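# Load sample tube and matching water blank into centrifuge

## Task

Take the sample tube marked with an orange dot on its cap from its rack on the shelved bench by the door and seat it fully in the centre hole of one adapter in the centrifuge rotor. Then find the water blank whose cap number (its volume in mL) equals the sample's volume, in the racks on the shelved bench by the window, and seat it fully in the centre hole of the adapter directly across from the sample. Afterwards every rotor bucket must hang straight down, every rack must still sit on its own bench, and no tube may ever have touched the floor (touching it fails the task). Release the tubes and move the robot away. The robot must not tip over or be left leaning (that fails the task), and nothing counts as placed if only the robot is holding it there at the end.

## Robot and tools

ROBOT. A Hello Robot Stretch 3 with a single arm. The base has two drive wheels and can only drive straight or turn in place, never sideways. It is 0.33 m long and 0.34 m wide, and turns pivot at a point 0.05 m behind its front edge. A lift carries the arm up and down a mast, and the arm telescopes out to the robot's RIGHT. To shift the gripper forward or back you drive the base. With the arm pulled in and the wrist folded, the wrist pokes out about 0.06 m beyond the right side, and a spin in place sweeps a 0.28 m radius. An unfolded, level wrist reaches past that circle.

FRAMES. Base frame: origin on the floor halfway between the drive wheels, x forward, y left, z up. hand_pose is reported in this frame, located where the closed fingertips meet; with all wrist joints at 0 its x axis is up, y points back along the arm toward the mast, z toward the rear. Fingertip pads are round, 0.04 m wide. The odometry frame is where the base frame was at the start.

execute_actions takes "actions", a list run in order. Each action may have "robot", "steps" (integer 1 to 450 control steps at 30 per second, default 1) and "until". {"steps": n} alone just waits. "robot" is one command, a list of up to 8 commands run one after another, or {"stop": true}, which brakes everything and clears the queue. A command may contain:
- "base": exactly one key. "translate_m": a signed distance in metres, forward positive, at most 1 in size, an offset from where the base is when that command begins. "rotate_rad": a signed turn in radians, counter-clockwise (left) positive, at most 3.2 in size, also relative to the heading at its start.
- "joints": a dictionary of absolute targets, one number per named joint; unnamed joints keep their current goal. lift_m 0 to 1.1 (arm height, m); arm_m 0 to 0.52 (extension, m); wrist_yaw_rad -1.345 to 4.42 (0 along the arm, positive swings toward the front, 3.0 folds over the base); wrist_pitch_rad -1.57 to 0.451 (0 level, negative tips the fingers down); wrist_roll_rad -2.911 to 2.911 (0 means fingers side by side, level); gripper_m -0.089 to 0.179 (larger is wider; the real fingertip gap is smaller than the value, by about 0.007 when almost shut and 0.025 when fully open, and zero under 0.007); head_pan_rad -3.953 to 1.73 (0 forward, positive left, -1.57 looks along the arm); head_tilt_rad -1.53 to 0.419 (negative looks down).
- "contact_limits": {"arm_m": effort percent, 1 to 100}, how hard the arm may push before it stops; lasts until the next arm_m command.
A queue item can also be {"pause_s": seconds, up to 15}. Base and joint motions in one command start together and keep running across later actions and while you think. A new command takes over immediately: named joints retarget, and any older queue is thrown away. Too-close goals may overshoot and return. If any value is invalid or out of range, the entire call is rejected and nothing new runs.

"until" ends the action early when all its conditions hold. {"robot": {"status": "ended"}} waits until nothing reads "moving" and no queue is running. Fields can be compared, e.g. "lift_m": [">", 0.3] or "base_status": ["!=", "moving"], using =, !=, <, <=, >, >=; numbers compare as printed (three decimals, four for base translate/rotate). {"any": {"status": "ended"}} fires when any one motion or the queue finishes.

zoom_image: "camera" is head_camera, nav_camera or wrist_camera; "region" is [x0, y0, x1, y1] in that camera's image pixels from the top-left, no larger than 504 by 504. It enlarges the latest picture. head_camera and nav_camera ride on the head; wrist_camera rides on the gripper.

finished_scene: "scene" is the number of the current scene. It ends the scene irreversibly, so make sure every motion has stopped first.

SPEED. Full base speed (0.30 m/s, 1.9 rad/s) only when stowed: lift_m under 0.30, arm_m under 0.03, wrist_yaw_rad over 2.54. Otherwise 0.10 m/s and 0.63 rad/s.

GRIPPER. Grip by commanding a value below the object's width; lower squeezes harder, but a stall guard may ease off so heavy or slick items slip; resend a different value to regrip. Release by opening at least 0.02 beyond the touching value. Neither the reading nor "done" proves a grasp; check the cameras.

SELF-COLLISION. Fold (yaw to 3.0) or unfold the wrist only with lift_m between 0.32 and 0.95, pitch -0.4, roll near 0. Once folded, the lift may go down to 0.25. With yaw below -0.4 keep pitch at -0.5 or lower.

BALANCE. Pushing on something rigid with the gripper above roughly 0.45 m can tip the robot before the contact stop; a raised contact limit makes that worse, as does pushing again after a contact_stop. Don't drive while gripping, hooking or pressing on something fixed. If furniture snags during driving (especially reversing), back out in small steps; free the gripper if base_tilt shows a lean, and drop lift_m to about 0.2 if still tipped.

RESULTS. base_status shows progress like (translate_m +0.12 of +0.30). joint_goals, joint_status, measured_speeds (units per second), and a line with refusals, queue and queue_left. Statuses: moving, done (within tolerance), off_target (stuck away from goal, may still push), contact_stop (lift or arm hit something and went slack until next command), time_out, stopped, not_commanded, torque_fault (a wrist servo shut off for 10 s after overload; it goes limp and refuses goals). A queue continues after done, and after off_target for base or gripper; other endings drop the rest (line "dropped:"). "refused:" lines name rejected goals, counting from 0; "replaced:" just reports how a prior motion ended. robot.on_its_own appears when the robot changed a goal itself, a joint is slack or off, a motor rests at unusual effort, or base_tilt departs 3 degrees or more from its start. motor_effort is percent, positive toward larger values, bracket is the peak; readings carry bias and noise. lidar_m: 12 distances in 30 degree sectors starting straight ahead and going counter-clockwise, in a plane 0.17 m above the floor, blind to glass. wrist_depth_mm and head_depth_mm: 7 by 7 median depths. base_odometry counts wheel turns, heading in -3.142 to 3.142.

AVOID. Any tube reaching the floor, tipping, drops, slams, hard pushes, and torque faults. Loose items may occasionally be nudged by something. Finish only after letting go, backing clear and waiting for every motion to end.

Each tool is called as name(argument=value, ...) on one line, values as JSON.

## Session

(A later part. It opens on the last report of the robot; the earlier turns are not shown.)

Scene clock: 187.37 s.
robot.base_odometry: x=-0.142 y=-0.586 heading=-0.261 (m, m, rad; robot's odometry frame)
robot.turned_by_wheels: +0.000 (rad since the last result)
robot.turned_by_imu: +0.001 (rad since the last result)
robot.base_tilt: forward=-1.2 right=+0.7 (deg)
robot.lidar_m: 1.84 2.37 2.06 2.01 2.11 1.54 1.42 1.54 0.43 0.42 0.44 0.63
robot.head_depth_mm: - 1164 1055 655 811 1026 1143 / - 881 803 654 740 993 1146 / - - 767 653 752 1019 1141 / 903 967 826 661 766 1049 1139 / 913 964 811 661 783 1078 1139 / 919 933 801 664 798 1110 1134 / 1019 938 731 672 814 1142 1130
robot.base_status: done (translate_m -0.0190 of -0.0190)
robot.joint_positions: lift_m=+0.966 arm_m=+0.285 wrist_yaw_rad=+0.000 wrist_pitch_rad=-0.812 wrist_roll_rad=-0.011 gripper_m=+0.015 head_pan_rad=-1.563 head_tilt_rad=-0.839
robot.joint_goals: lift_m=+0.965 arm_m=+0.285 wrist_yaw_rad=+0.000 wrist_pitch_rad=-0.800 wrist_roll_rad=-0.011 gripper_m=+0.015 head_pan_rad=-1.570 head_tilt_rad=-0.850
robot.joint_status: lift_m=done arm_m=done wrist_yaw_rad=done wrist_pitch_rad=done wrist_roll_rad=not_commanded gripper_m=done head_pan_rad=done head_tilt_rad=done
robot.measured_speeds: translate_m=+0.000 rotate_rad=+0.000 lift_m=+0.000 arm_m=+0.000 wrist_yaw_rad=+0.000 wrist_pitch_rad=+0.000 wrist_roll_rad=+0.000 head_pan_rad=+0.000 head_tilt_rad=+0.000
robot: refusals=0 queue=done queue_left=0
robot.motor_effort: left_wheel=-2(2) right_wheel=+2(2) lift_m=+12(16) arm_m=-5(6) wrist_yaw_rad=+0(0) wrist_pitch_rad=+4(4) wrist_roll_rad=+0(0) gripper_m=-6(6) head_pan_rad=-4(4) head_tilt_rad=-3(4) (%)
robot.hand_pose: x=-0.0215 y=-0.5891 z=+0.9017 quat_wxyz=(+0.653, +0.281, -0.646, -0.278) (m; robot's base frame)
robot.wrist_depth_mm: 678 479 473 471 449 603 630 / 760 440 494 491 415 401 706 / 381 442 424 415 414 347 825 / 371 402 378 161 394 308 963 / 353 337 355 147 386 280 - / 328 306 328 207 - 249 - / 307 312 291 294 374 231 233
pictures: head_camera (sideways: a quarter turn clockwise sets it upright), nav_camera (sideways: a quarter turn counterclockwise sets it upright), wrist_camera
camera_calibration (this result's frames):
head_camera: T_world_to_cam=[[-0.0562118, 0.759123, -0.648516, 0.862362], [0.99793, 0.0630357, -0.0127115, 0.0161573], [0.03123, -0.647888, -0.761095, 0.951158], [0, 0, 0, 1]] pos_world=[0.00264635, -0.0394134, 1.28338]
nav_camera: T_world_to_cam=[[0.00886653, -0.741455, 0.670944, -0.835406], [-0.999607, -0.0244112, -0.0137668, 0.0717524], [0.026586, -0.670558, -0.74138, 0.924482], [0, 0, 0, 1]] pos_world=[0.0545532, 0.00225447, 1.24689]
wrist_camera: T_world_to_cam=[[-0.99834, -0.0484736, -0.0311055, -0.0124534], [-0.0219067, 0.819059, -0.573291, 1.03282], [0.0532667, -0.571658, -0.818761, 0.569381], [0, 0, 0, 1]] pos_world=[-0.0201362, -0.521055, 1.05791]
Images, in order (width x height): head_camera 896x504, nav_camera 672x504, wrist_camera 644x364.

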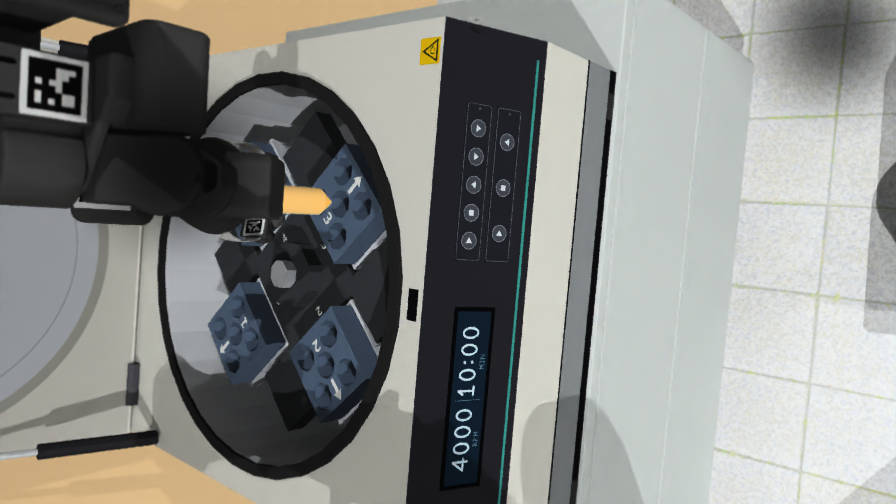

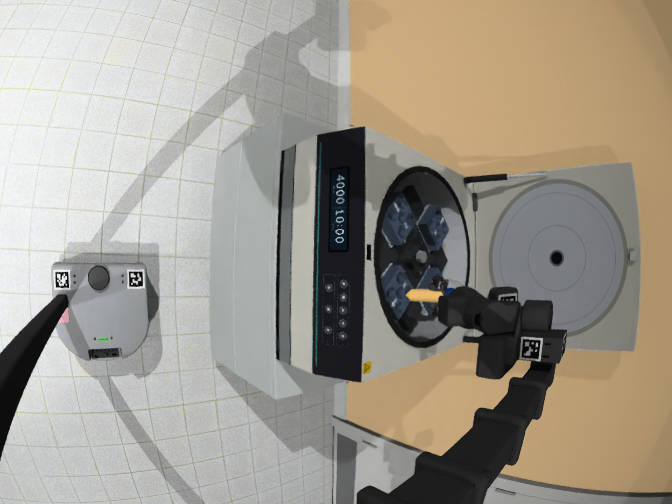

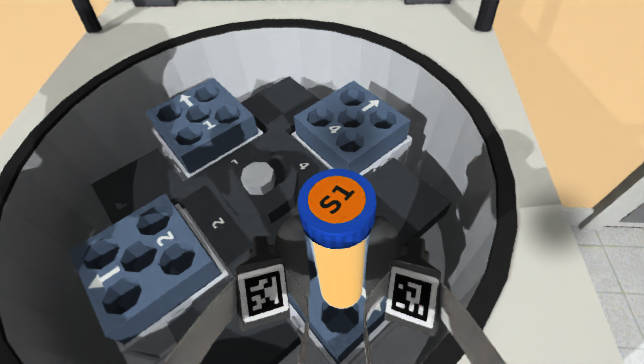

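execute_actions(actions=[{"robot":{"joints":{"lift_m":0.93}},"steps":450,"until":{"robot":{"status":"ended"}}}])

zoom_image(camera="head_camera", region=[200,40,520,300])

Scene clock: 191.37 s.
robot.base_odometry: x=-0.142 y=-0.586 heading=-0.261 (m, m, rad; robot's odometry frame)
robot.turned_by_wheels: +0.000 (rad since the last result)
robot.turned_by_imu: +0.001 (rad since the last result)
robot.base_tilt: forward=-1.3 right=+0.8 (deg)
robot.lidar_m: 1.84 2.36 2.07 2.01 2.11 1.54 1.43 1.54 0.44 0.42 0.44 0.63
robot.head_depth_mm: 912 1173 805 656 809 1027 1146 / - - 800 653 738 996 1141 / 863 - 753 651 750 1023 1139 / 903 970 809 659 765 1051 1140 / 911 961 812 661 785 1079 1132 / 921 933 799 665 796 1113 1130 / 1016 943 730 668 815 1139 1130
robot.base_status: done (translate_m -0.0190 of -0.0190)
robot.joint_positions: lift_m=+0.931 arm_m=+0.285 wrist_yaw_rad=+0.000 wrist_pitch_rad=-0.812 wrist_roll_rad=-0.011 gripper_m=+0.015 head_pan_rad=-1.563 head_tilt_rad=-0.839
robot.joint_goals: lift_m=+0.930 arm_m=+0.285 wrist_yaw_rad=+0.000 wrist_pitch_rad=-0.800 wrist_roll_rad=-0.011 gripper_m=+0.015 head_pan_rad=-1.570 head_tilt_rad=-0.850
robot.joint_status: lift_m=done arm_m=done wrist_yaw_rad=done wrist_pitch_rad=done wrist_roll_rad=not_commanded gripper_m=done head_pan_rad=done head_tilt_rad=done
robot.measured_speeds: translate_m=+0.000 rotate_rad=+0.000 lift_m=+0.000 arm_m=+0.000 wrist_yaw_rad=+0.000 wrist_pitch_rad=+0.000 wrist_roll_rad=+0.000 head_pan_rad=+0.000 head_tilt_rad=+0.000
robot: refusals=0 queue=done queue_left=0
robot.motor_effort: left_wheel=-2(1) right_wheel=+2(2) lift_m=+12(17) arm_m=-5(5) wrist_yaw_rad=+0(1) wrist_pitch_rad=+4(4) wrist_roll_rad=+0(0) gripper_m=-6(6) head_pan_rad=-4(3) head_tilt_rad=-4(3) (%)
robot.hand_pose: x=-0.0215 y=-0.5891 z=+0.8667 quat_wxyz=(+0.653, +0.281, -0.646, -0.278) (m; robot's base frame)
robot.wrist_depth_mm: 438 417 447 445 398 395 624 / 374 410 426 419 390 336 707 / 364 402 382 370 387 302 811 / 360 356 334 161 343 275 915 / 319 297 318 147 421 243 238 / 297 276 292 207 - 215 214 / 299 292 260 271 355 198 195
pictures: head_camera (sideways: a quarter turn clockwise sets it upright), nav_camera (sideways: a quarter turn counterclockwise sets it upright), wrist_camera
camera_calibration (this result's frames):
head_camera: T_world_to_cam=[[-0.0562118, 0.759123, -0.648516, 0.862361], [0.99793, 0.0630357, -0.0127115, 0.0161573], [0.03123, -0.647888, -0.761095, 0.951158], [0, 0, 0, 1]] pos_world=[0.00264635, -0.0394134, 1.28338]
nav_camera: T_world_to_cam=[[0.00886653, -0.741455, 0.670944, -0.835406], [-0.999607, -0.0244112, -0.0137668, 0.0717524], [0.026586, -0.670558, -0.74138, 0.924482], [0, 0, 0, 1]] pos_world=[0.0545532, 0.00225447, 1.24689]
wrist_camera: T_world_to_cam=[[-0.99834, -0.0484724, -0.0311072, -0.0135398], [-0.0219065, 0.819079, -0.573263, 1.01274], [0.0532667, -0.57163, -0.818781, 0.540758], [0, 0, 0, 1]] pos_world=[-0.0201362, -0.521053, 1.0229]
Images, in order (width x height): head_camera 896x504, nav_camera 672x504, wrist_camera 644x364.

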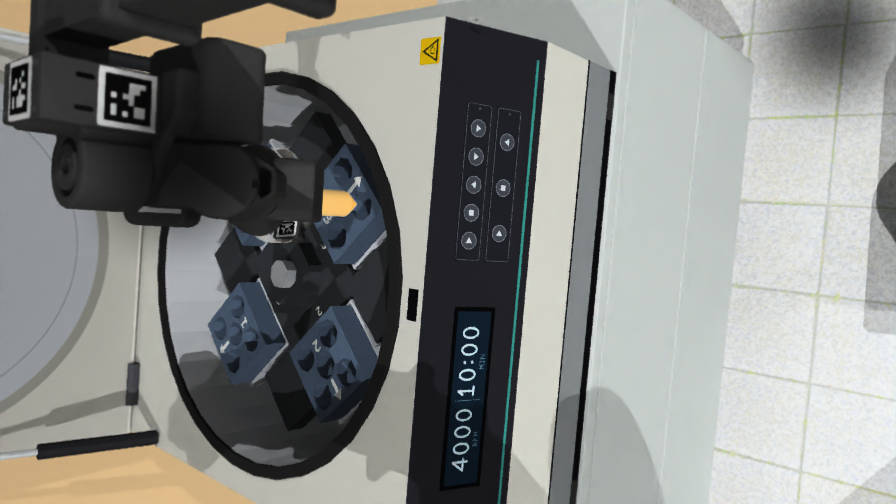

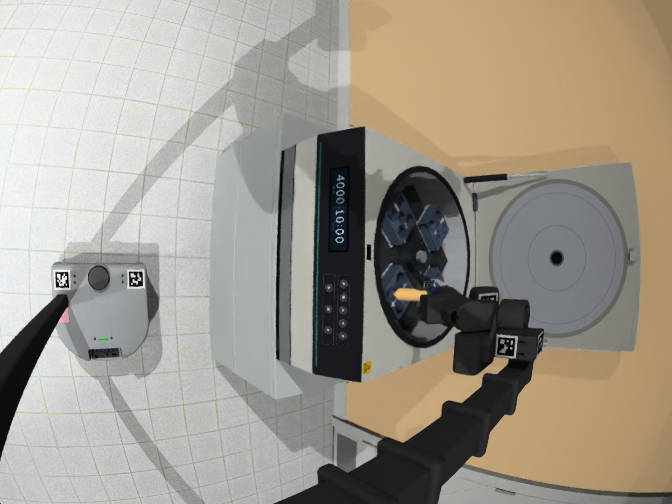

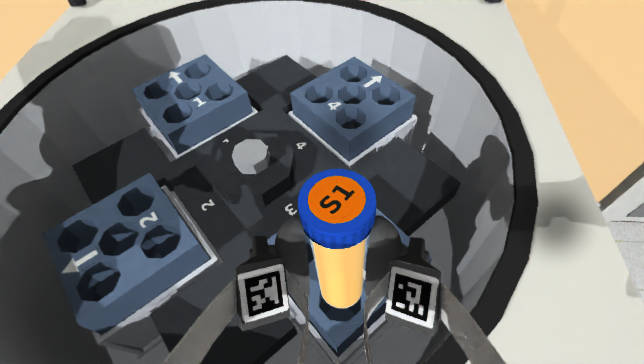

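Region (200, 40, 520, 300) of head_camera's 896x504 image, scaled by 1.575, with more detail than that image has; it fills the top 410 rows of this view, and the rest is white.

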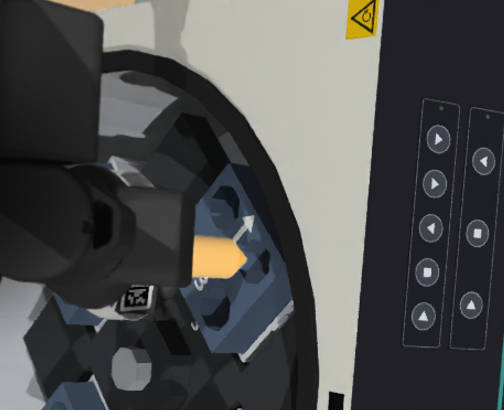

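execute_actions(actions=[{"robot":[{"joints":{"lift_m":0.95}},{"joints":{"arm_m":0.33}},{"joints":{"lift_m":0.925}}],"steps":450,"until":{"robot":{"status":"ended"}}}])

Scene clock: 201.57 s.
robot.base_odometry: x=-0.142 y=-0.586 heading=-0.261 (m, m, rad; robot's odometry frame)
robot.turned_by_wheels: +0.000 (rad since the last result)
robot.turned_by_imu: +0.001 (rad since the last result)
robot.base_tilt: forward=-1.3 right=+0.7 (deg)
robot.lidar_m: 1.84 2.36 2.06 2.01 2.10 1.54 1.42 1.54 0.44 0.42 0.45 0.63
robot.head_depth_mm: - 1170 796 656 810 1025 1141 / - - 799 655 739 997 1137 / 859 - 771 653 753 1022 1138 / 901 966 818 658 767 1050 1138 / 910 965 812 659 786 1078 1133 / 920 928 803 666 798 1111 1135 / 1018 942 733 670 814 1141 1129
robot.base_status: done (translate_m -0.0190 of -0.0190)
robot.joint_positions: lift_m=+0.926 arm_m=+0.330 wrist_yaw_rad=+0.000 wrist_pitch_rad=-0.812 wrist_roll_rad=-0.011 gripper_m=+0.015 head_pan_rad=-1.563 head_tilt_rad=-0.839
robot.joint_goals: lift_m=+0.925 arm_m=+0.330 wrist_yaw_rad=+0.000 wrist_pitch_rad=-0.800 wrist_roll_rad=-0.011 gripper_m=+0.015 head_pan_rad=-1.570 head_tilt_rad=-0.850
robot.joint_status: lift_m=done arm_m=done wrist_yaw_rad=done wrist_pitch_rad=done wrist_roll_rad=not_commanded gripper_m=done head_pan_rad=done head_tilt_rad=done
robot.measured_speeds: translate_m=+0.000 rotate_rad=+0.000 lift_m=+0.000 arm_m=+0.000 wrist_yaw_rad=+0.000 wrist_pitch_rad=+0.000 wrist_roll_rad=+0.000 head_pan_rad=+0.000 head_tilt_rad=+0.000
robot: refusals=0 queue=done queue_left=0
robot.motor_effort: left_wheel=-2(2) right_wheel=+3(2) lift_m=+12(36) arm_m=+4(5) wrist_yaw_rad=+0(1) wrist_pitch_rad=+5(4) wrist_roll_rad=+0(0) gripper_m=-6(6) head_pan_rad=-3(4) head_tilt_rad=-3(4) (%)
robot.hand_pose: x=-0.0215 y=-0.6334 z=+0.8617 quat_wxyz=(+0.653, +0.281, -0.646, -0.278) (m; robot's base frame)
robot.wrist_depth_mm: 410 404 417 409 376 372 575 / 360 396 441 435 370 321 663 / 352 375 368 356 354 294 750 / 349 343 324 161 341 285 854 / 332 307 300 147 306 284 229 / 271 268 288 207 - 264 207 / 248 246 255 236 253 197 193
pictures: head_camera (sideways: a quarter turn clockwise sets it upright), nav_camera (sideways: a quarter turn counterclockwise sets it upright), wrist_camera
camera_calibration (this result's frames):
head_camera: T_world_to_cam=[[-0.0562122, 0.759164, -0.648468, 0.8623], [0.99793, 0.0630365, -0.0127081, 0.0161528], [0.0312297, -0.64784, -0.761136, 0.951211], [0, 0, 0, 1]] pos_world=[0.00264634, -0.0394122, 1.28338]
nav_camera: T_world_to_cam=[[0.00886685, -0.741497, 0.670898, -0.835346], [-0.999607, -0.0244103, -0.0137678, 0.0717538], [0.0265856, -0.670512, -0.741422, 0.924536], [0, 0, 0, 1]] pos_world=[0.0545531, 0.00225791, 1.24689]
wrist_camera: T_world_to_cam=[[-0.99834, -0.0484704, -0.0311107, -0.0158366], [-0.0219065, 0.819118, -0.573206, 1.04609], [0.0532668, -0.571573, -0.81882, 0.511425], [0, 0, 0, 1]] pos_world=[-0.0201362, -0.565322, 1.0179]
Images, in order (width x height): head_camera 896x504, nav_camera 672x504, wrist_camera 644x364.

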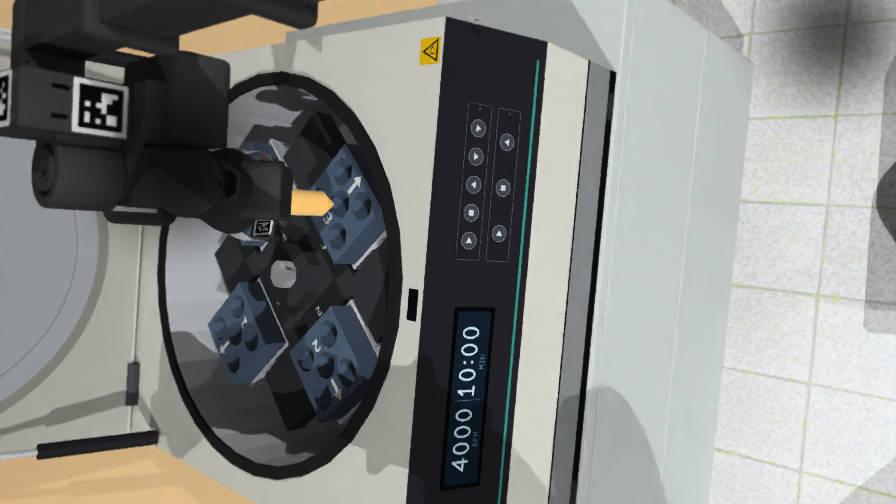

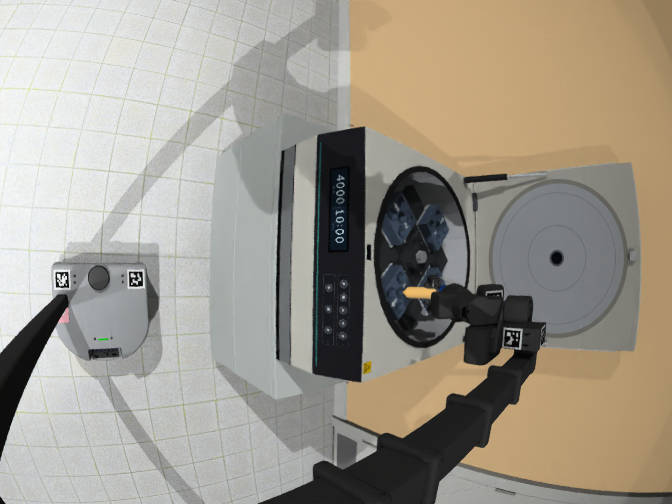

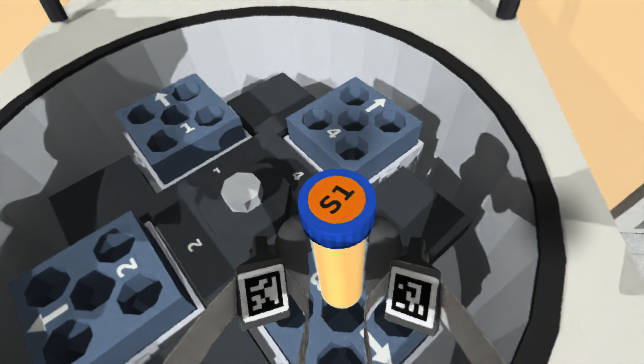

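execute_actions(actions=[{"robot":{"joints":{"lift_m":0.895}},"steps":450,"until":{"robot":{"status":"ended"}}}])

zoom_image(camera="head_camera", region=[200,40,520,300])

Scene clock: 210.73 s.
robot.base_odometry: x=-0.142 y=-0.586 heading=-0.261 (m, m, rad; robot's odometry frame)
robot.turned_by_wheels: +0.000 (rad since the last result)
robot.turned_by_imu: +0.001 (rad since the last result)
robot.base_tilt: forward=-1.2 right=+0.7 (deg)
robot.lidar_m: 1.85 2.37 2.06 2.01 2.11 1.54 1.42 1.54 0.44 0.42 0.45 0.63
robot.head_depth_mm: 948 - 740 655 800 1027 1142 / 849 - 751 652 738 997 1136 / 875 - 760 653 754 1018 1142 / 903 972 811 659 765 1047 1139 / 914 965 810 660 784 1074 1133 / 921 933 800 666 798 1110 1130 / 1017 944 732 670 813 1141 1130
robot.base_status: done (translate_m -0.0190 of -0.0190)
robot.joint_positions: lift_m=+0.896 arm_m=+0.330 wrist_yaw_rad=+0.000 wrist_pitch_rad=-0.812 wrist_roll_rad=-0.011 gripper_m=+0.015 head_pan_rad=-1.563 head_tilt_rad=-0.839
robot.joint_goals: lift_m=+0.895 arm_m=+0.330 wrist_yaw_rad=+0.000 wrist_pitch_rad=-0.800 wrist_roll_rad=-0.011 gripper_m=+0.015 head_pan_rad=-1.570 head_tilt_rad=-0.850
robot.joint_status: lift_m=done arm_m=done wrist_yaw_rad=done wrist_pitch_rad=done wrist_roll_rad=not_commanded gripper_m=done head_pan_rad=done head_tilt_rad=done
robot.measured_speeds: translate_m=+0.000 rotate_rad=+0.000 lift_m=+0.000 arm_m=+0.000 wrist_yaw_rad=+0.000 wrist_pitch_rad=+0.000 wrist_roll_rad=+0.000 head_pan_rad=+0.000 head_tilt_rad=+0.000
robot: refusals=0 queue=done queue_left=0
robot.motor_effort: left_wheel=-2(2) right_wheel=+2(2) lift_m=+12(16) arm_m=+4(4) wrist_yaw_rad=+0(1) wrist_pitch_rad=+4(4) wrist_roll_rad=+0(0) gripper_m=-6(6) head_pan_rad=-4(4) head_tilt_rad=-3(3) (%)
robot.hand_pose: x=-0.0215 y=-0.6334 z=+0.8317 quat_wxyz=(+0.653, +0.281, -0.646, -0.278) (m; robot's base frame)
robot.wrist_depth_mm: 350 372 404 399 345 315 574 / 339 363 378 357 348 285 643 / 350 329 332 316 329 280 247 / 320 310 274 281 295 287 215 / 259 272 271 148 274 281 195 / 234 239 254 191 - 262 178 / 216 229 228 208 207 197 164
pictures: head_camera (sideways: a quarter turn clockwise sets it upright), nav_camera (sideways: a quarter turn counterclockwise sets it upright), wrist_camera
camera_calibration (this result's frames):
head_camera: T_world_to_cam=[[-0.0562122, 0.759164, -0.648468, 0.8623], [0.99793, 0.0630366, -0.0127081, 0.0161528], [0.0312297, -0.64784, -0.761136, 0.95121], [0, 0, 0, 1]] pos_world=[0.00264635, -0.0394122, 1.28338]
nav_camera: T_world_to_cam=[[0.00886693, -0.741497, 0.670898, -0.835346], [-0.999607, -0.0244104, -0.0137678, 0.0717538], [0.0265857, -0.670512, -0.741422, 0.924536], [0, 0, 0, 1]] pos_world=[0.0545531, 0.00225791, 1.24689]
wrist_camera: T_world_to_cam=[[-0.99834, -0.048465, -0.0311182, -0.0167596], [-0.0219067, 0.819214, -0.573069, 1.0288], [0.0532662, -0.571436, -0.818916, 0.487026], [0, 0, 0, 1]] pos_world=[-0.0201362, -0.565315, 0.987884]
Images, in order (width x height): head_camera 896x504, nav_camera 672x504, wrist_camera 644x364.

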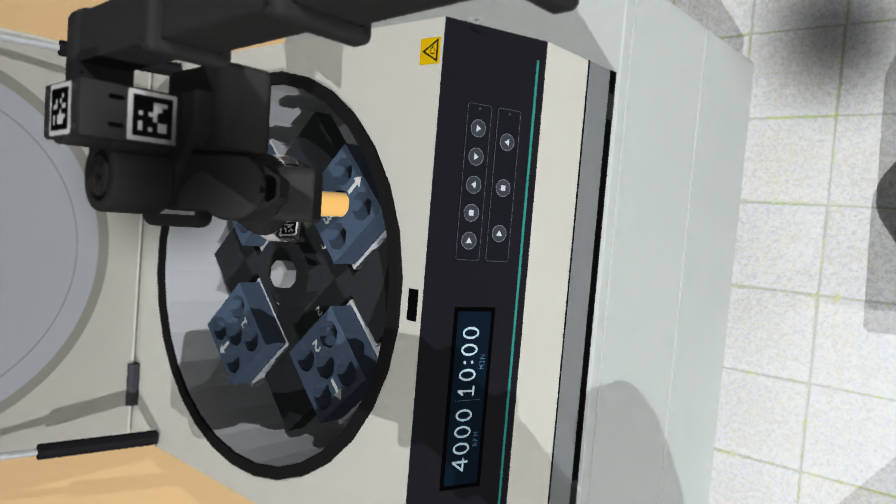

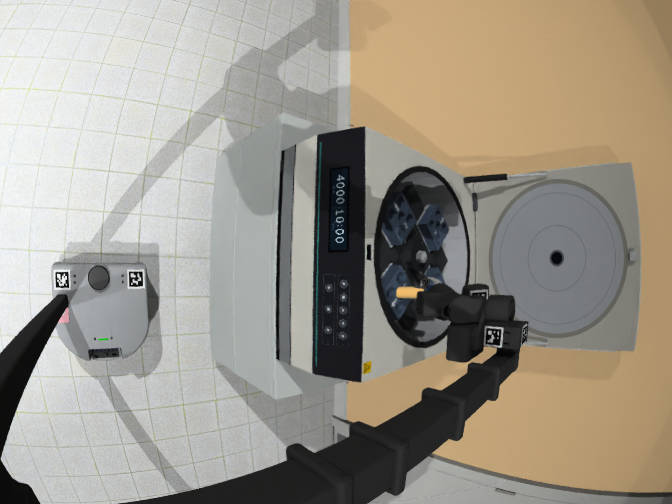

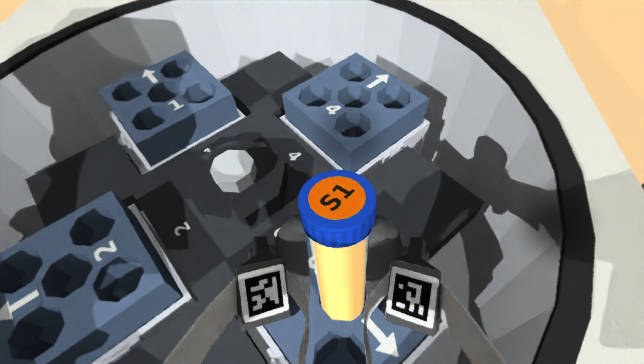

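Region (200, 40, 520, 300) of head_camera's 896x504 image, scaled by 1.575, with more detail than that image has; it fills the top 410 rows of this view, and the rest is white.

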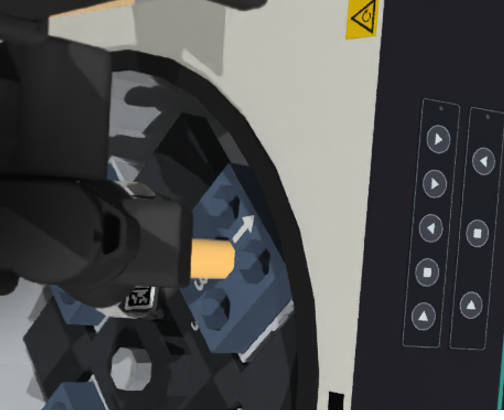

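execute_actions(actions=[{"robot":[{"joints":{"lift_m":0.865}},{"joints":{"gripper_m":0.065}},{"pause_s":0.7},{"joints":{"lift_m":0.93}}],"steps":450,"until":{"robot":{"status":"ended"}}}])

Scene clock: 217.00 s.
robot.base_odometry: x=-0.142 y=-0.586 heading=-0.261 (m, m, rad; robot's odometry frame)
robot.turned_by_wheels: +0.000 (rad since the last result)
robot.turned_by_imu: +0.001 (rad since the last result)
robot.base_tilt: forward=-1.1 right=+0.8 (deg)
robot.lidar_m: 1.84 2.37 2.06 2.01 2.11 1.53 1.42 1.54 0.44 0.42 0.45 0.63
robot.head_depth_mm: - 1163 796 653 812 1027 1137 / - 868 798 655 739 993 1143 / - - 773 654 751 1023 1140 / 902 965 817 659 767 1046 1139 / 910 967 811 662 784 1077 1138 / 924 926 796 663 797 1108 1133 / 1017 943 730 672 813 1139 1129
robot.base_status: done (translate_m -0.0190 of -0.0190)
robot.joint_positions: lift_m=+0.929 arm_m=+0.330 wrist_yaw_rad=-0.001 wrist_pitch_rad=-0.811 wrist_roll_rad=-0.011 gripper_m=+0.065 head_pan_rad=-1.563 head_tilt_rad=-0.839
robot.joint_goals: lift_m=+0.930 arm_m=+0.330 wrist_yaw_rad=+0.000 wrist_pitch_rad=-0.800 wrist_roll_rad=-0.011 gripper_m=+0.065 head_pan_rad=-1.570 head_tilt_rad=-0.850
robot.joint_status: lift_m=done arm_m=done wrist_yaw_rad=done wrist_pitch_rad=done wrist_roll_rad=not_commanded gripper_m=done head_pan_rad=done head_tilt_rad=done
robot.measured_speeds: translate_m=+0.000 rotate_rad=+0.000 lift_m=+0.000 arm_m=+0.000 wrist_yaw_rad=+0.000 wrist_pitch_rad=+0.000 wrist_roll_rad=+0.000 head_pan_rad=+0.000 head_tilt_rad=+0.000
robot: refusals=0 queue=done queue_left=0
robot.motor_effort: left_wheel=-2(2) right_wheel=+2(2) lift_m=+31(30) arm_m=+4(4) wrist_yaw_rad=+1(1) wrist_pitch_rad=+4(4) wrist_roll_rad=+0(0) gripper_m=+1(78) head_pan_rad=-3(2) head_tilt_rad=-3(3) (%)
robot.hand_pose: x=-0.0217 y=-0.6336 z=+0.8658 quat_wxyz=(+0.653, +0.280, -0.646, -0.278) (m; robot's base frame)
robot.wrist_depth_mm: 421 410 419 406 383 393 580 / 362 403 446 433 374 329 657 / 355 375 376 365 365 299 748 / 354 346 327 332 351 286 843 / 337 309 305 305 311 284 236 / 273 273 - 262 258 242 212 / 251 245 260 236 246 212 196
pictures: head_camera (sideways: a quarter turn clockwise sets it upright), nav_camera (sideways: a quarter turn counterclockwise sets it upright), wrist_camera
camera_calibration (this result's frames):
head_camera: T_world_to_cam=[[-0.0562122, 0.759171, -0.648459, 0.862288], [0.99793, 0.0630367, -0.0127074, 0.0161519], [0.0312296, -0.647831, -0.761144, 0.951221], [0, 0, 0, 1]] pos_world=[0.00264634, -0.039412, 1.28338]
nav_camera: T_world_to_cam=[[0.00886691, -0.741505, 0.670889, -0.835334], [-0.999607, -0.0244101, -0.013768, 0.0717541], [0.0265855, -0.670503, -0.74143, 0.924547], [0, 0, 0, 1]] pos_world=[0.0545531, 0.00225857, 1.24689]
wrist_camera: T_world_to_cam=[[-0.998376, -0.0477539, -0.0310499, -0.0154399], [-0.0212871, 0.818415, -0.574234, 1.04912], [0.0528336, -0.57264, -0.818102, 0.513364], [0, 0, 0, 1]] pos_world=[-0.0202049, -0.565383, 1.02195]
Images, in order (width x height): head_camera 896x504, nav_camera 672x504, wrist_camera 644x364.

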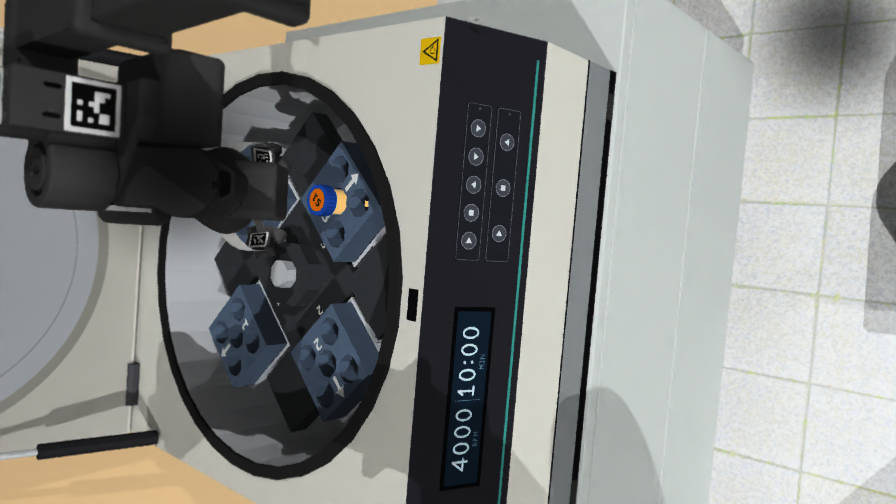

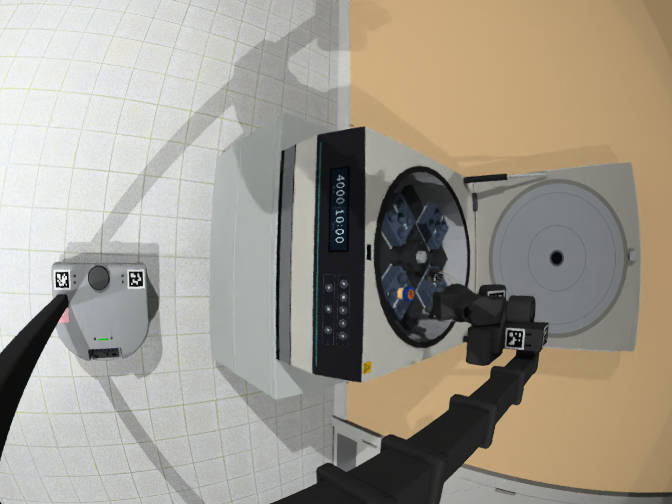

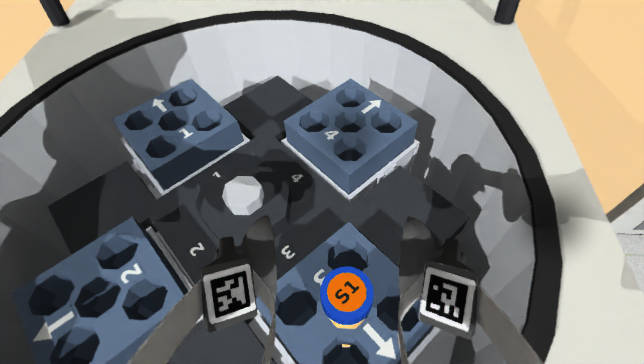

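execute_actions(actions=[{"robot":[{"joints":{"gripper_m":0.0}},{"joints":{"lift_m":0.875}}],"steps":450,"until":{"robot":{"status":"ended"}}},{"robot":[{"joints":{"lift_m":1.09}},{"joints":{"arm_m":0.0,"head_pan_rad":0,"head_tilt_rad":-0.3}}],"steps":450,"until":{"robot":{"status":"ended"}}}])

Scene clock: 232.10 s.
robot.base_odometry: x=-0.142 y=-0.586 heading=-0.261 (m, m, rad; robot's odometry frame)
robot.turned_by_wheels: +0.000 (rad since the last result)
robot.turned_by_imu: +0.002 (rad since the last result)
robot.base_tilt: forward=-1.1 right=+0.6 (deg)
robot.lidar_m: 1.84 2.36 2.07 2.01 2.10 1.54 1.42 1.54 0.44 0.42 0.45 0.63
robot.head_depth_mm: 2237 2336 2478 2623 2611 1943 1536 / 2227 2343 2491 2644 2603 1918 1529 / 2236 2349 2523 2679 2568 1922 1531 / 2233 2385 2479 2136 2438 1906 1514 / 2252 2394 2520 2733 2541 1906 1511 / 2270 2377 2493 2669 2521 1878 1507 / 2270 2404 2539 2720 2504 1873 1497
robot.base_status: done (translate_m -0.0190 of -0.0190)
robot.joint_positions: lift_m=+1.089 arm_m=+0.000 wrist_yaw_rad=+0.000 wrist_pitch_rad=-0.808 wrist_roll_rad=-0.011 gripper_m=+0.000 head_pan_rad=-0.007 head_tilt_rad=-0.310
robot.joint_goals: lift_m=+1.090 arm_m=+0.000 wrist_yaw_rad=+0.000 wrist_pitch_rad=-0.800 wrist_roll_rad=-0.011 gripper_m=+0.000 head_pan_rad=+0.000 head_tilt_rad=-0.300
robot.joint_status: lift_m=done arm_m=done wrist_yaw_rad=done wrist_pitch_rad=done wrist_roll_rad=not_commanded gripper_m=done head_pan_rad=done head_tilt_rad=done
robot.measured_speeds: translate_m=+0.000 rotate_rad=+0.000 lift_m=+0.000 arm_m=+0.000 wrist_yaw_rad=+0.000 wrist_pitch_rad=+0.000 wrist_roll_rad=+0.000 head_pan_rad=+0.000 head_tilt_rad=+0.000
robot: refusals=0 queue=done queue_left=0
robot.motor_effort: left_wheel=-1(2) right_wheel=+3(3) lift_m=+32(31) arm_m=-5(6) wrist_yaw_rad=+0(2) wrist_pitch_rad=+3(7) wrist_roll_rad=+0(0) gripper_m=-2(80) head_pan_rad=+3(31) head_tilt_rad=+3(22) (%)
robot.hand_pose: x=-0.0216 y=-0.3050 z=+1.0263 quat_wxyz=(+0.654, +0.279, -0.646, -0.277) (m; robot's base frame)
robot.wrist_depth_mm: - 975 725 743 697 931 911 / - - 688 665 647 - - / - 545 591 584 525 - - / - 483 468 467 461 - - / - 492 478 453 453 - - / - 652 579 - 506 - - / - - 928 850 840 - -
pictures: head_camera (sideways: a quarter turn clockwise sets it upright), nav_camera (sideways: a quarter turn counterclockwise sets it upright), wrist_camera
camera_calibration (this result's frames):
head_camera: T_world_to_cam=[[-0.328686, -0.0480908, -0.943214, 1.24825], [-0.0343305, 0.998651, -0.038954, 0.0566371], [0.943815, 0.0195774, -0.329893, 0.384598], [0, 0, 0, 1]] pos_world=[0.0492365, -0.00406087, 1.30645]
nav_camera: T_world_to_cam=[[0.301467, 0.00107397, 0.953476, -1.20559], [0.0143329, -0.999891, -0.00340547, 0.0520842], [0.953369, 0.0146927, -0.301449, 0.346455], [0, 0, 0, 1]] pos_world=[0.0323992, 0.0482829, 1.25412]
wrist_camera: T_world_to_cam=[[-0.99836, -0.0481859, -0.0308981, 0.00500112], [-0.0215621, 0.816603, -0.576797, 0.874435], [0.0530249, -0.575185, -0.816303, 0.830214], [0, 0, 0, 1]] pos_world=[-0.0201744, -0.236298, 1.18223]
Images, in order (width x height): head_camera 896x504, nav_camera 672x504, wrist_camera 644x364.

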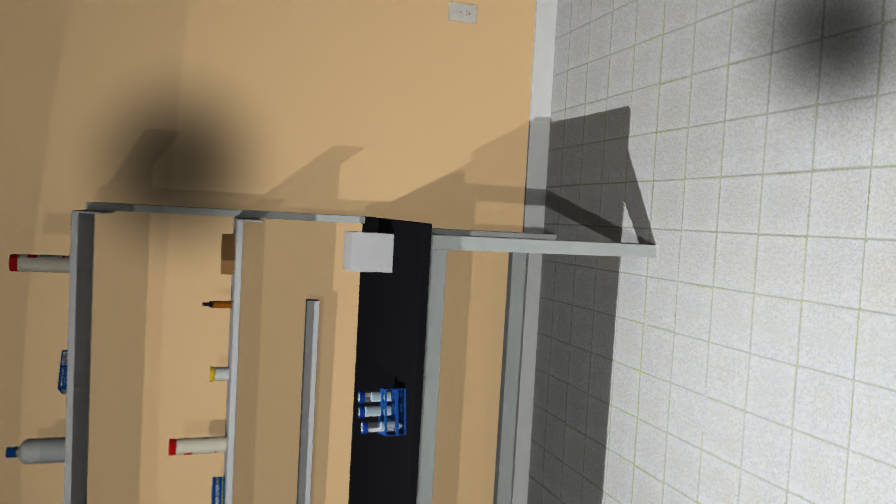

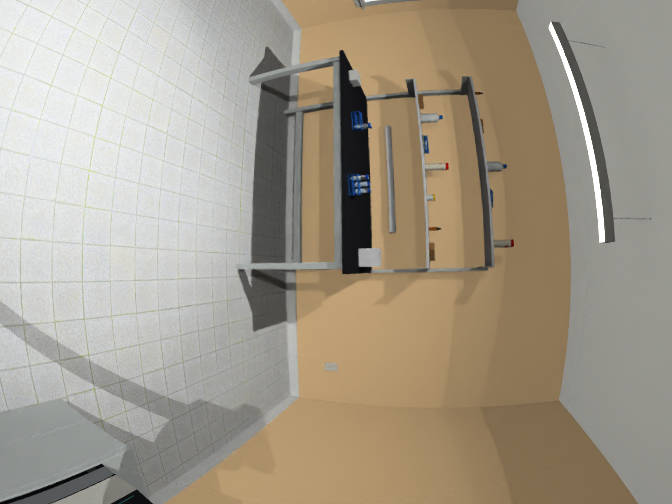

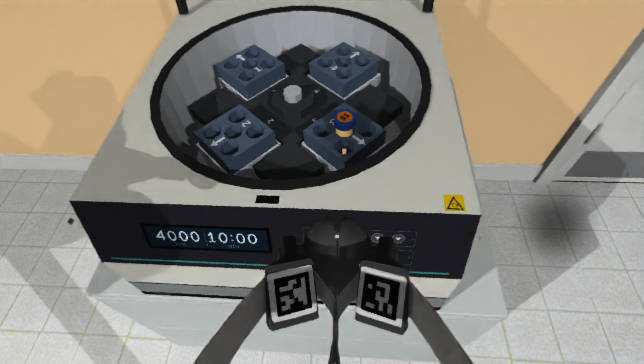

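zoom_image(camera="wrist_camera", region=[300,95,400,175])

zoom_image(camera="head_camera", region=[340,370,430,450])

Region (300, 95, 400, 175) of wrist_camera's 644x364 image, scaled by 5.040; it fills the top 403 rows of this view, and the rest is white.

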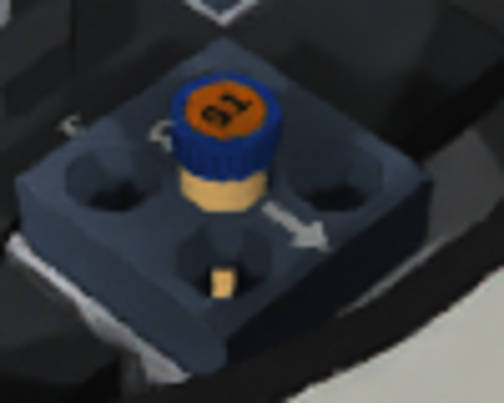

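Region (340, 370, 430, 450) of head_camera's 896x504 image, scaled by 5.600, with more detail than that image has.

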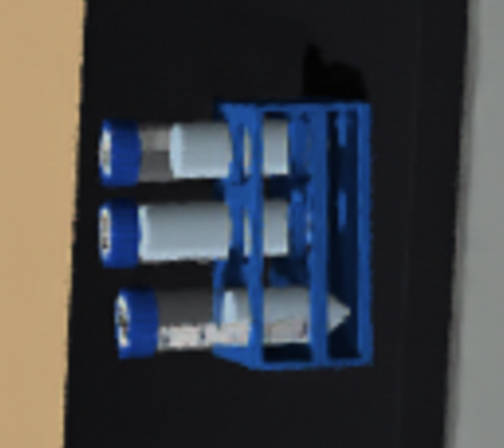

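execute_actions(actions=[{"robot":[{"base":{"rotate_rad":0.16},"joints":{"wrist_yaw_rad":1.57,"gripper_m":0.09}},{"base":{"translate_m":0.8}},{"base":{"translate_m":0.77}},{"base":{"rotate_rad":1.41},"joints":{"head_pan_rad":-1.3,"head_tilt_rad":-0.7}},{"joints":{"arm_m":0.3}}],"steps":450,"until":{"robot":{"status":"ended"}}},{"steps":450,"until":{"robot":{"status":"ended"}}}])

Scene clock: 270.70 s.
robot.base_odometry: x=+1.420 y=-0.743 heading=+1.309 (m, m, rad; robot's odometry frame)
robot.turned_by_wheels: +1.570 (rad since the last result)
robot.turned_by_imu: +1.584 (rad since the last result)
robot.base_tilt: forward=-1.2 right=+0.7 (deg)
robot.lidar_m: 2.31 1.90 2.51 3.18 1.38 1.48 1.44 1.46 0.37 0.95 1.00 1.20
robot.head_depth_mm: 867 - 1020 805 665 565 510 / 879 964 1018 803 661 563 1136 / 937 1001 943 799 659 563 1150 / 971 1088 1049 797 658 562 1189 / 1009 1133 1009 794 604 572 1186 / 1045 1179 1004 792 595 596 1185 / 1078 1207 998 790 622 1277 1182
robot.base_status: done (rotate_rad +1.4099 of +1.4100)
robot.joint_positions: lift_m=+1.089 arm_m=+0.300 wrist_yaw_rad=+1.569 wrist_pitch_rad=-0.808 wrist_roll_rad=-0.011 gripper_m=+0.090 head_pan_rad=-1.293 head_tilt_rad=-0.691
robot.joint_goals: lift_m=+1.090 arm_m=+0.300 wrist_yaw_rad=+1.570 wrist_pitch_rad=-0.800 wrist_roll_rad=-0.011 gripper_m=+0.090 head_pan_rad=-1.300 head_tilt_rad=-0.700
robot.joint_status: lift_m=done arm_m=done wrist_yaw_rad=done wrist_pitch_rad=done wrist_roll_rad=not_commanded gripper_m=done head_pan_rad=done head_tilt_rad=done
robot.measured_speeds: translate_m=+0.000 rotate_rad=+0.000 lift_m=+0.000 arm_m=+0.000 wrist_yaw_rad=+0.000 wrist_pitch_rad=+0.000 wrist_roll_rad=+0.000 head_pan_rad=+0.000 head_tilt_rad=+0.000
robot: refusals=0 queue=done queue_left=0
robot.motor_effort: left_wheel=-1(5) right_wheel=+3(7) lift_m=+31(31) arm_m=+5(4) wrist_yaw_rad=+1(4) wrist_pitch_rad=+3(2) wrist_roll_rad=+0(0) gripper_m=+0(79) head_pan_rad=-4(37) head_tilt_rad=-3(19) (%)
robot.hand_pose: x=+0.1383 y=-0.4451 z=+1.0263 quat_wxyz=(+0.658, +0.654, -0.260, +0.266) (m; robot's base frame)
robot.wrist_depth_mm: - - - 770 708 745 727 / - - - 666 654 647 626 / - - - 587 576 569 558 / - - - 520 511 508 501 / - - 458 451 471 463 456 / - - 403 385 429 418 418 / - - 391 388 387 381 383
pictures: head_camera (sideways: a quarter turn clockwise sets it upright), nav_camera (sideways: a quarter turn counterclockwise sets it upright), wrist_camera
camera_calibration (this result's frames):
head_camera: T_world_to_cam=[[-0.228222, 0.61685, -0.753266, 0.99992], [0.945642, 0.324549, -0.020734, 0.0269239], [0.231682, -0.717052, -0.657389, 0.815057], [0, 0, 0, 1]] pos_world=[0.0139094, -0.0411006, 1.28957]
nav_camera: T_world_to_cam=[[0.177029, -0.609464, 0.772796, -0.969172], [-0.956376, -0.291925, -0.0111438, 0.0680763], [0.23239, -0.737111, -0.634556, 0.784286], [0, 0, 0, 1]] pos_world=[0.0544172, 0.00730384, 1.2474]
wrist_camera: T_world_to_cam=[[0.046586, -0.998436, -0.0308979, -0.409535], [-0.816636, -0.0202537, -0.576797, 0.729728], [0.575269, 0.052103, -0.816303, 0.948158], [0, 0, 0, 1]] pos_world=[0.069555, -0.443517, 1.18223]
Images, in order (width x height): head_camera 896x504, nav_camera 672x504, wrist_camera 644x364.

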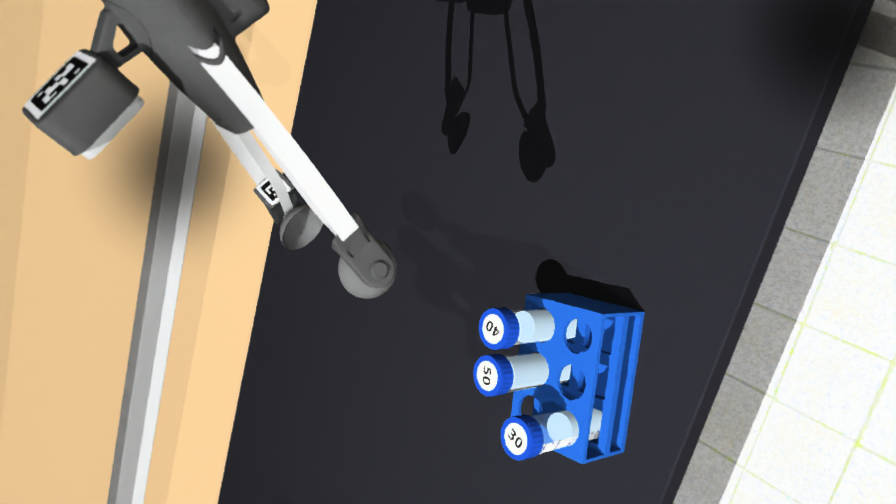

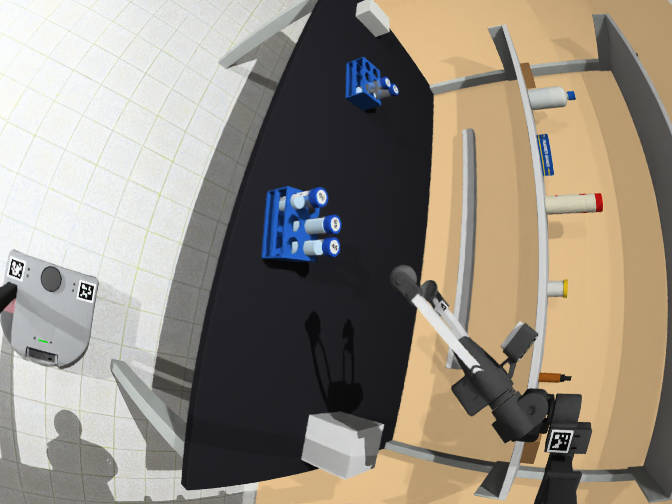

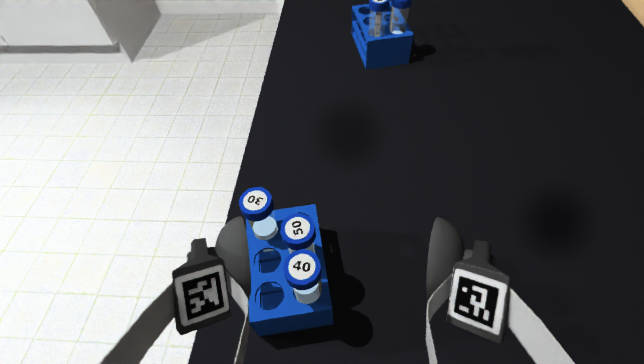

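zoom_image(camera="nav_camera", region=[330,50,420,120])

Region (330, 50, 420, 120) of nav_camera's 672x504 image, scaled by 5.600, with more detail than that image has.

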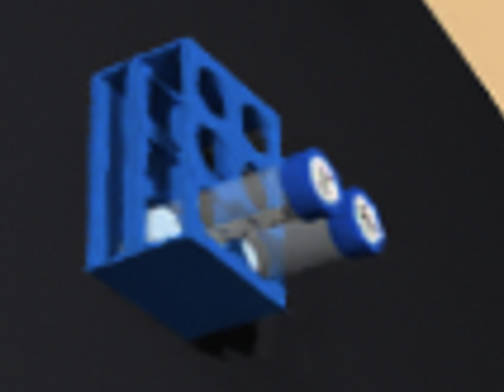

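execute_actions(actions=[{"robot":{"joints":{"wrist_pitch_rad":-1.1,"arm_m":0.26,"head_tilt_rad":-0.9},"base":{"translate_m":0.13}},"steps":450,"until":{"robot":{"status":"ended"}}},{"robot":{"joints":{"lift_m":1.02}},"steps":450,"until":{"robot":{"status":"ended"}}}])

Scene clock: 287.17 s.
robot.base_odometry: x=+1.453 y=-0.618 heading=+1.309 (m, m, rad; robot's odometry frame)
robot.turned_by_wheels: +0.000 (rad since the last result)
robot.turned_by_imu: +0.001 (rad since the last result)
robot.base_tilt: forward=-1.2 right=+0.7 (deg)
robot.lidar_m: 2.18 1.77 2.32 2.97 1.38 1.57 1.57 0.47 0.98 0.95 1.01 1.07
robot.head_depth_mm: 923 - 765 654 573 1213 1136 / 940 915 737 653 573 1234 1127 / 1002 911 777 578 576 1247 1124 / 1023 911 760 570 592 1247 1138 / 1059 909 756 638 601 1247 1124 / 1080 906 754 649 1347 1247 1124 / 1100 902 755 649 1376 1246 1123
robot.base_status: done (translate_m +0.1300 of +0.1300)
robot.joint_positions: lift_m=+1.021 arm_m=+0.260 wrist_yaw_rad=+1.569 wrist_pitch_rad=-1.102 wrist_roll_rad=-0.011 gripper_m=+0.090 head_pan_rad=-1.293 head_tilt_rad=-0.888
robot.joint_goals: lift_m=+1.020 arm_m=+0.260 wrist_yaw_rad=+1.570 wrist_pitch_rad=-1.100 wrist_roll_rad=-0.011 gripper_m=+0.090 head_pan_rad=-1.300 head_tilt_rad=-0.900
robot.joint_status: lift_m=done arm_m=done wrist_yaw_rad=done wrist_pitch_rad=done wrist_roll_rad=not_commanded gripper_m=done head_pan_rad=done head_tilt_rad=done
robot.measured_speeds: translate_m=+0.000 rotate_rad=+0.000 lift_m=+0.000 arm_m=+0.000 wrist_yaw_rad=+0.000 wrist_pitch_rad=+0.000 wrist_roll_rad=+0.000 head_pan_rad=+0.000 head_tilt_rad=+0.000
robot: refusals=0 queue=done queue_left=0
robot.motor_effort: left_wheel=-2(2) right_wheel=+2(7) lift_m=+12(28) arm_m=-5(5) wrist_yaw_rad=+2(2) wrist_pitch_rad=+1(4) wrist_roll_rad=+0(0) gripper_m=+0(0) head_pan_rad=-3(3) head_tilt_rad=-3(14) (%)
robot.hand_pose: x=+0.0728 y=-0.4057 z=+0.9197 quat_wxyz=(+0.689, +0.687, -0.161, +0.167) (m; robot's base frame)
robot.wrist_depth_mm: - - - 412 404 396 391 / - - - 386 381 378 370 / - - 378 362 363 356 350 / - - 349 285 343 337 332 / - - 336 266 326 323 318 / - - 311 202 309 306 303 / - - 304 297 296 291 291
pictures: head_camera (sideways: a quarter turn clockwise sets it upright), nav_camera (sideways: a quarter turn counterclockwise sets it upright), wrist_camera
camera_calibration (this result's frames):
head_camera: T_world_to_cam=[[-0.265179, 0.74654, -0.610212, 0.813729], [0.94481, 0.327467, -0.00995821, 0.0128961], [0.19239, -0.579176, -0.792175, 0.990588], [0, 0, 0, 1]] pos_world=[0.01302, -0.0379799, 1.2814]
nav_camera: T_world_to_cam=[[0.215145, -0.743226, 0.633504, -0.78788], [-0.957074, -0.289476, -0.0145796, 0.0725503], [0.19422, -0.603173, -0.773602, 0.96536], [0, 0, 0, 1]] pos_world=[0.0514522, 0.0177082, 1.24699]
wrist_camera: T_world_to_cam=[[0.0353198, -0.998426, -0.0435762, -0.358], [-0.948933, -0.0198272, -0.314854, 0.384449], [0.313494, 0.0524715, -0.948139, 1.03723], [0, 0, 0, 1]] pos_world=[0.0522936, -0.404239, 1.08889]
Images, in order (width x height): head_camera 896x504, nav_camera 672x504, wrist_camera 644x364.

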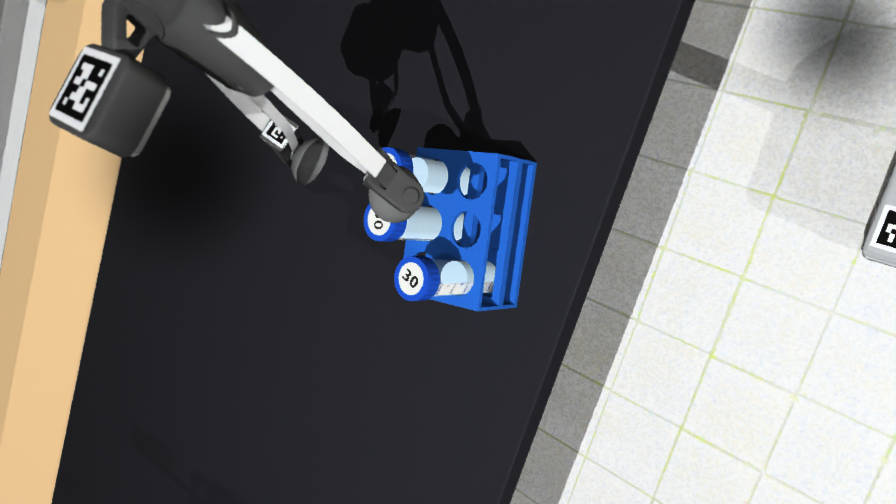

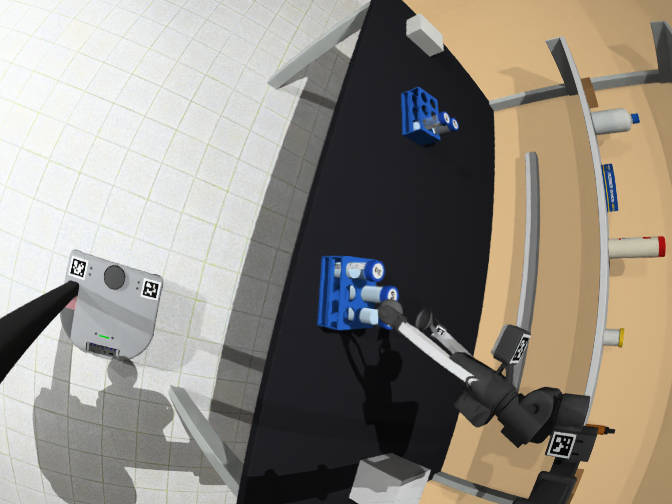

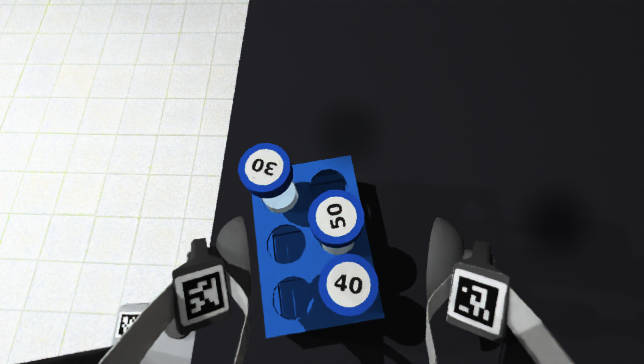

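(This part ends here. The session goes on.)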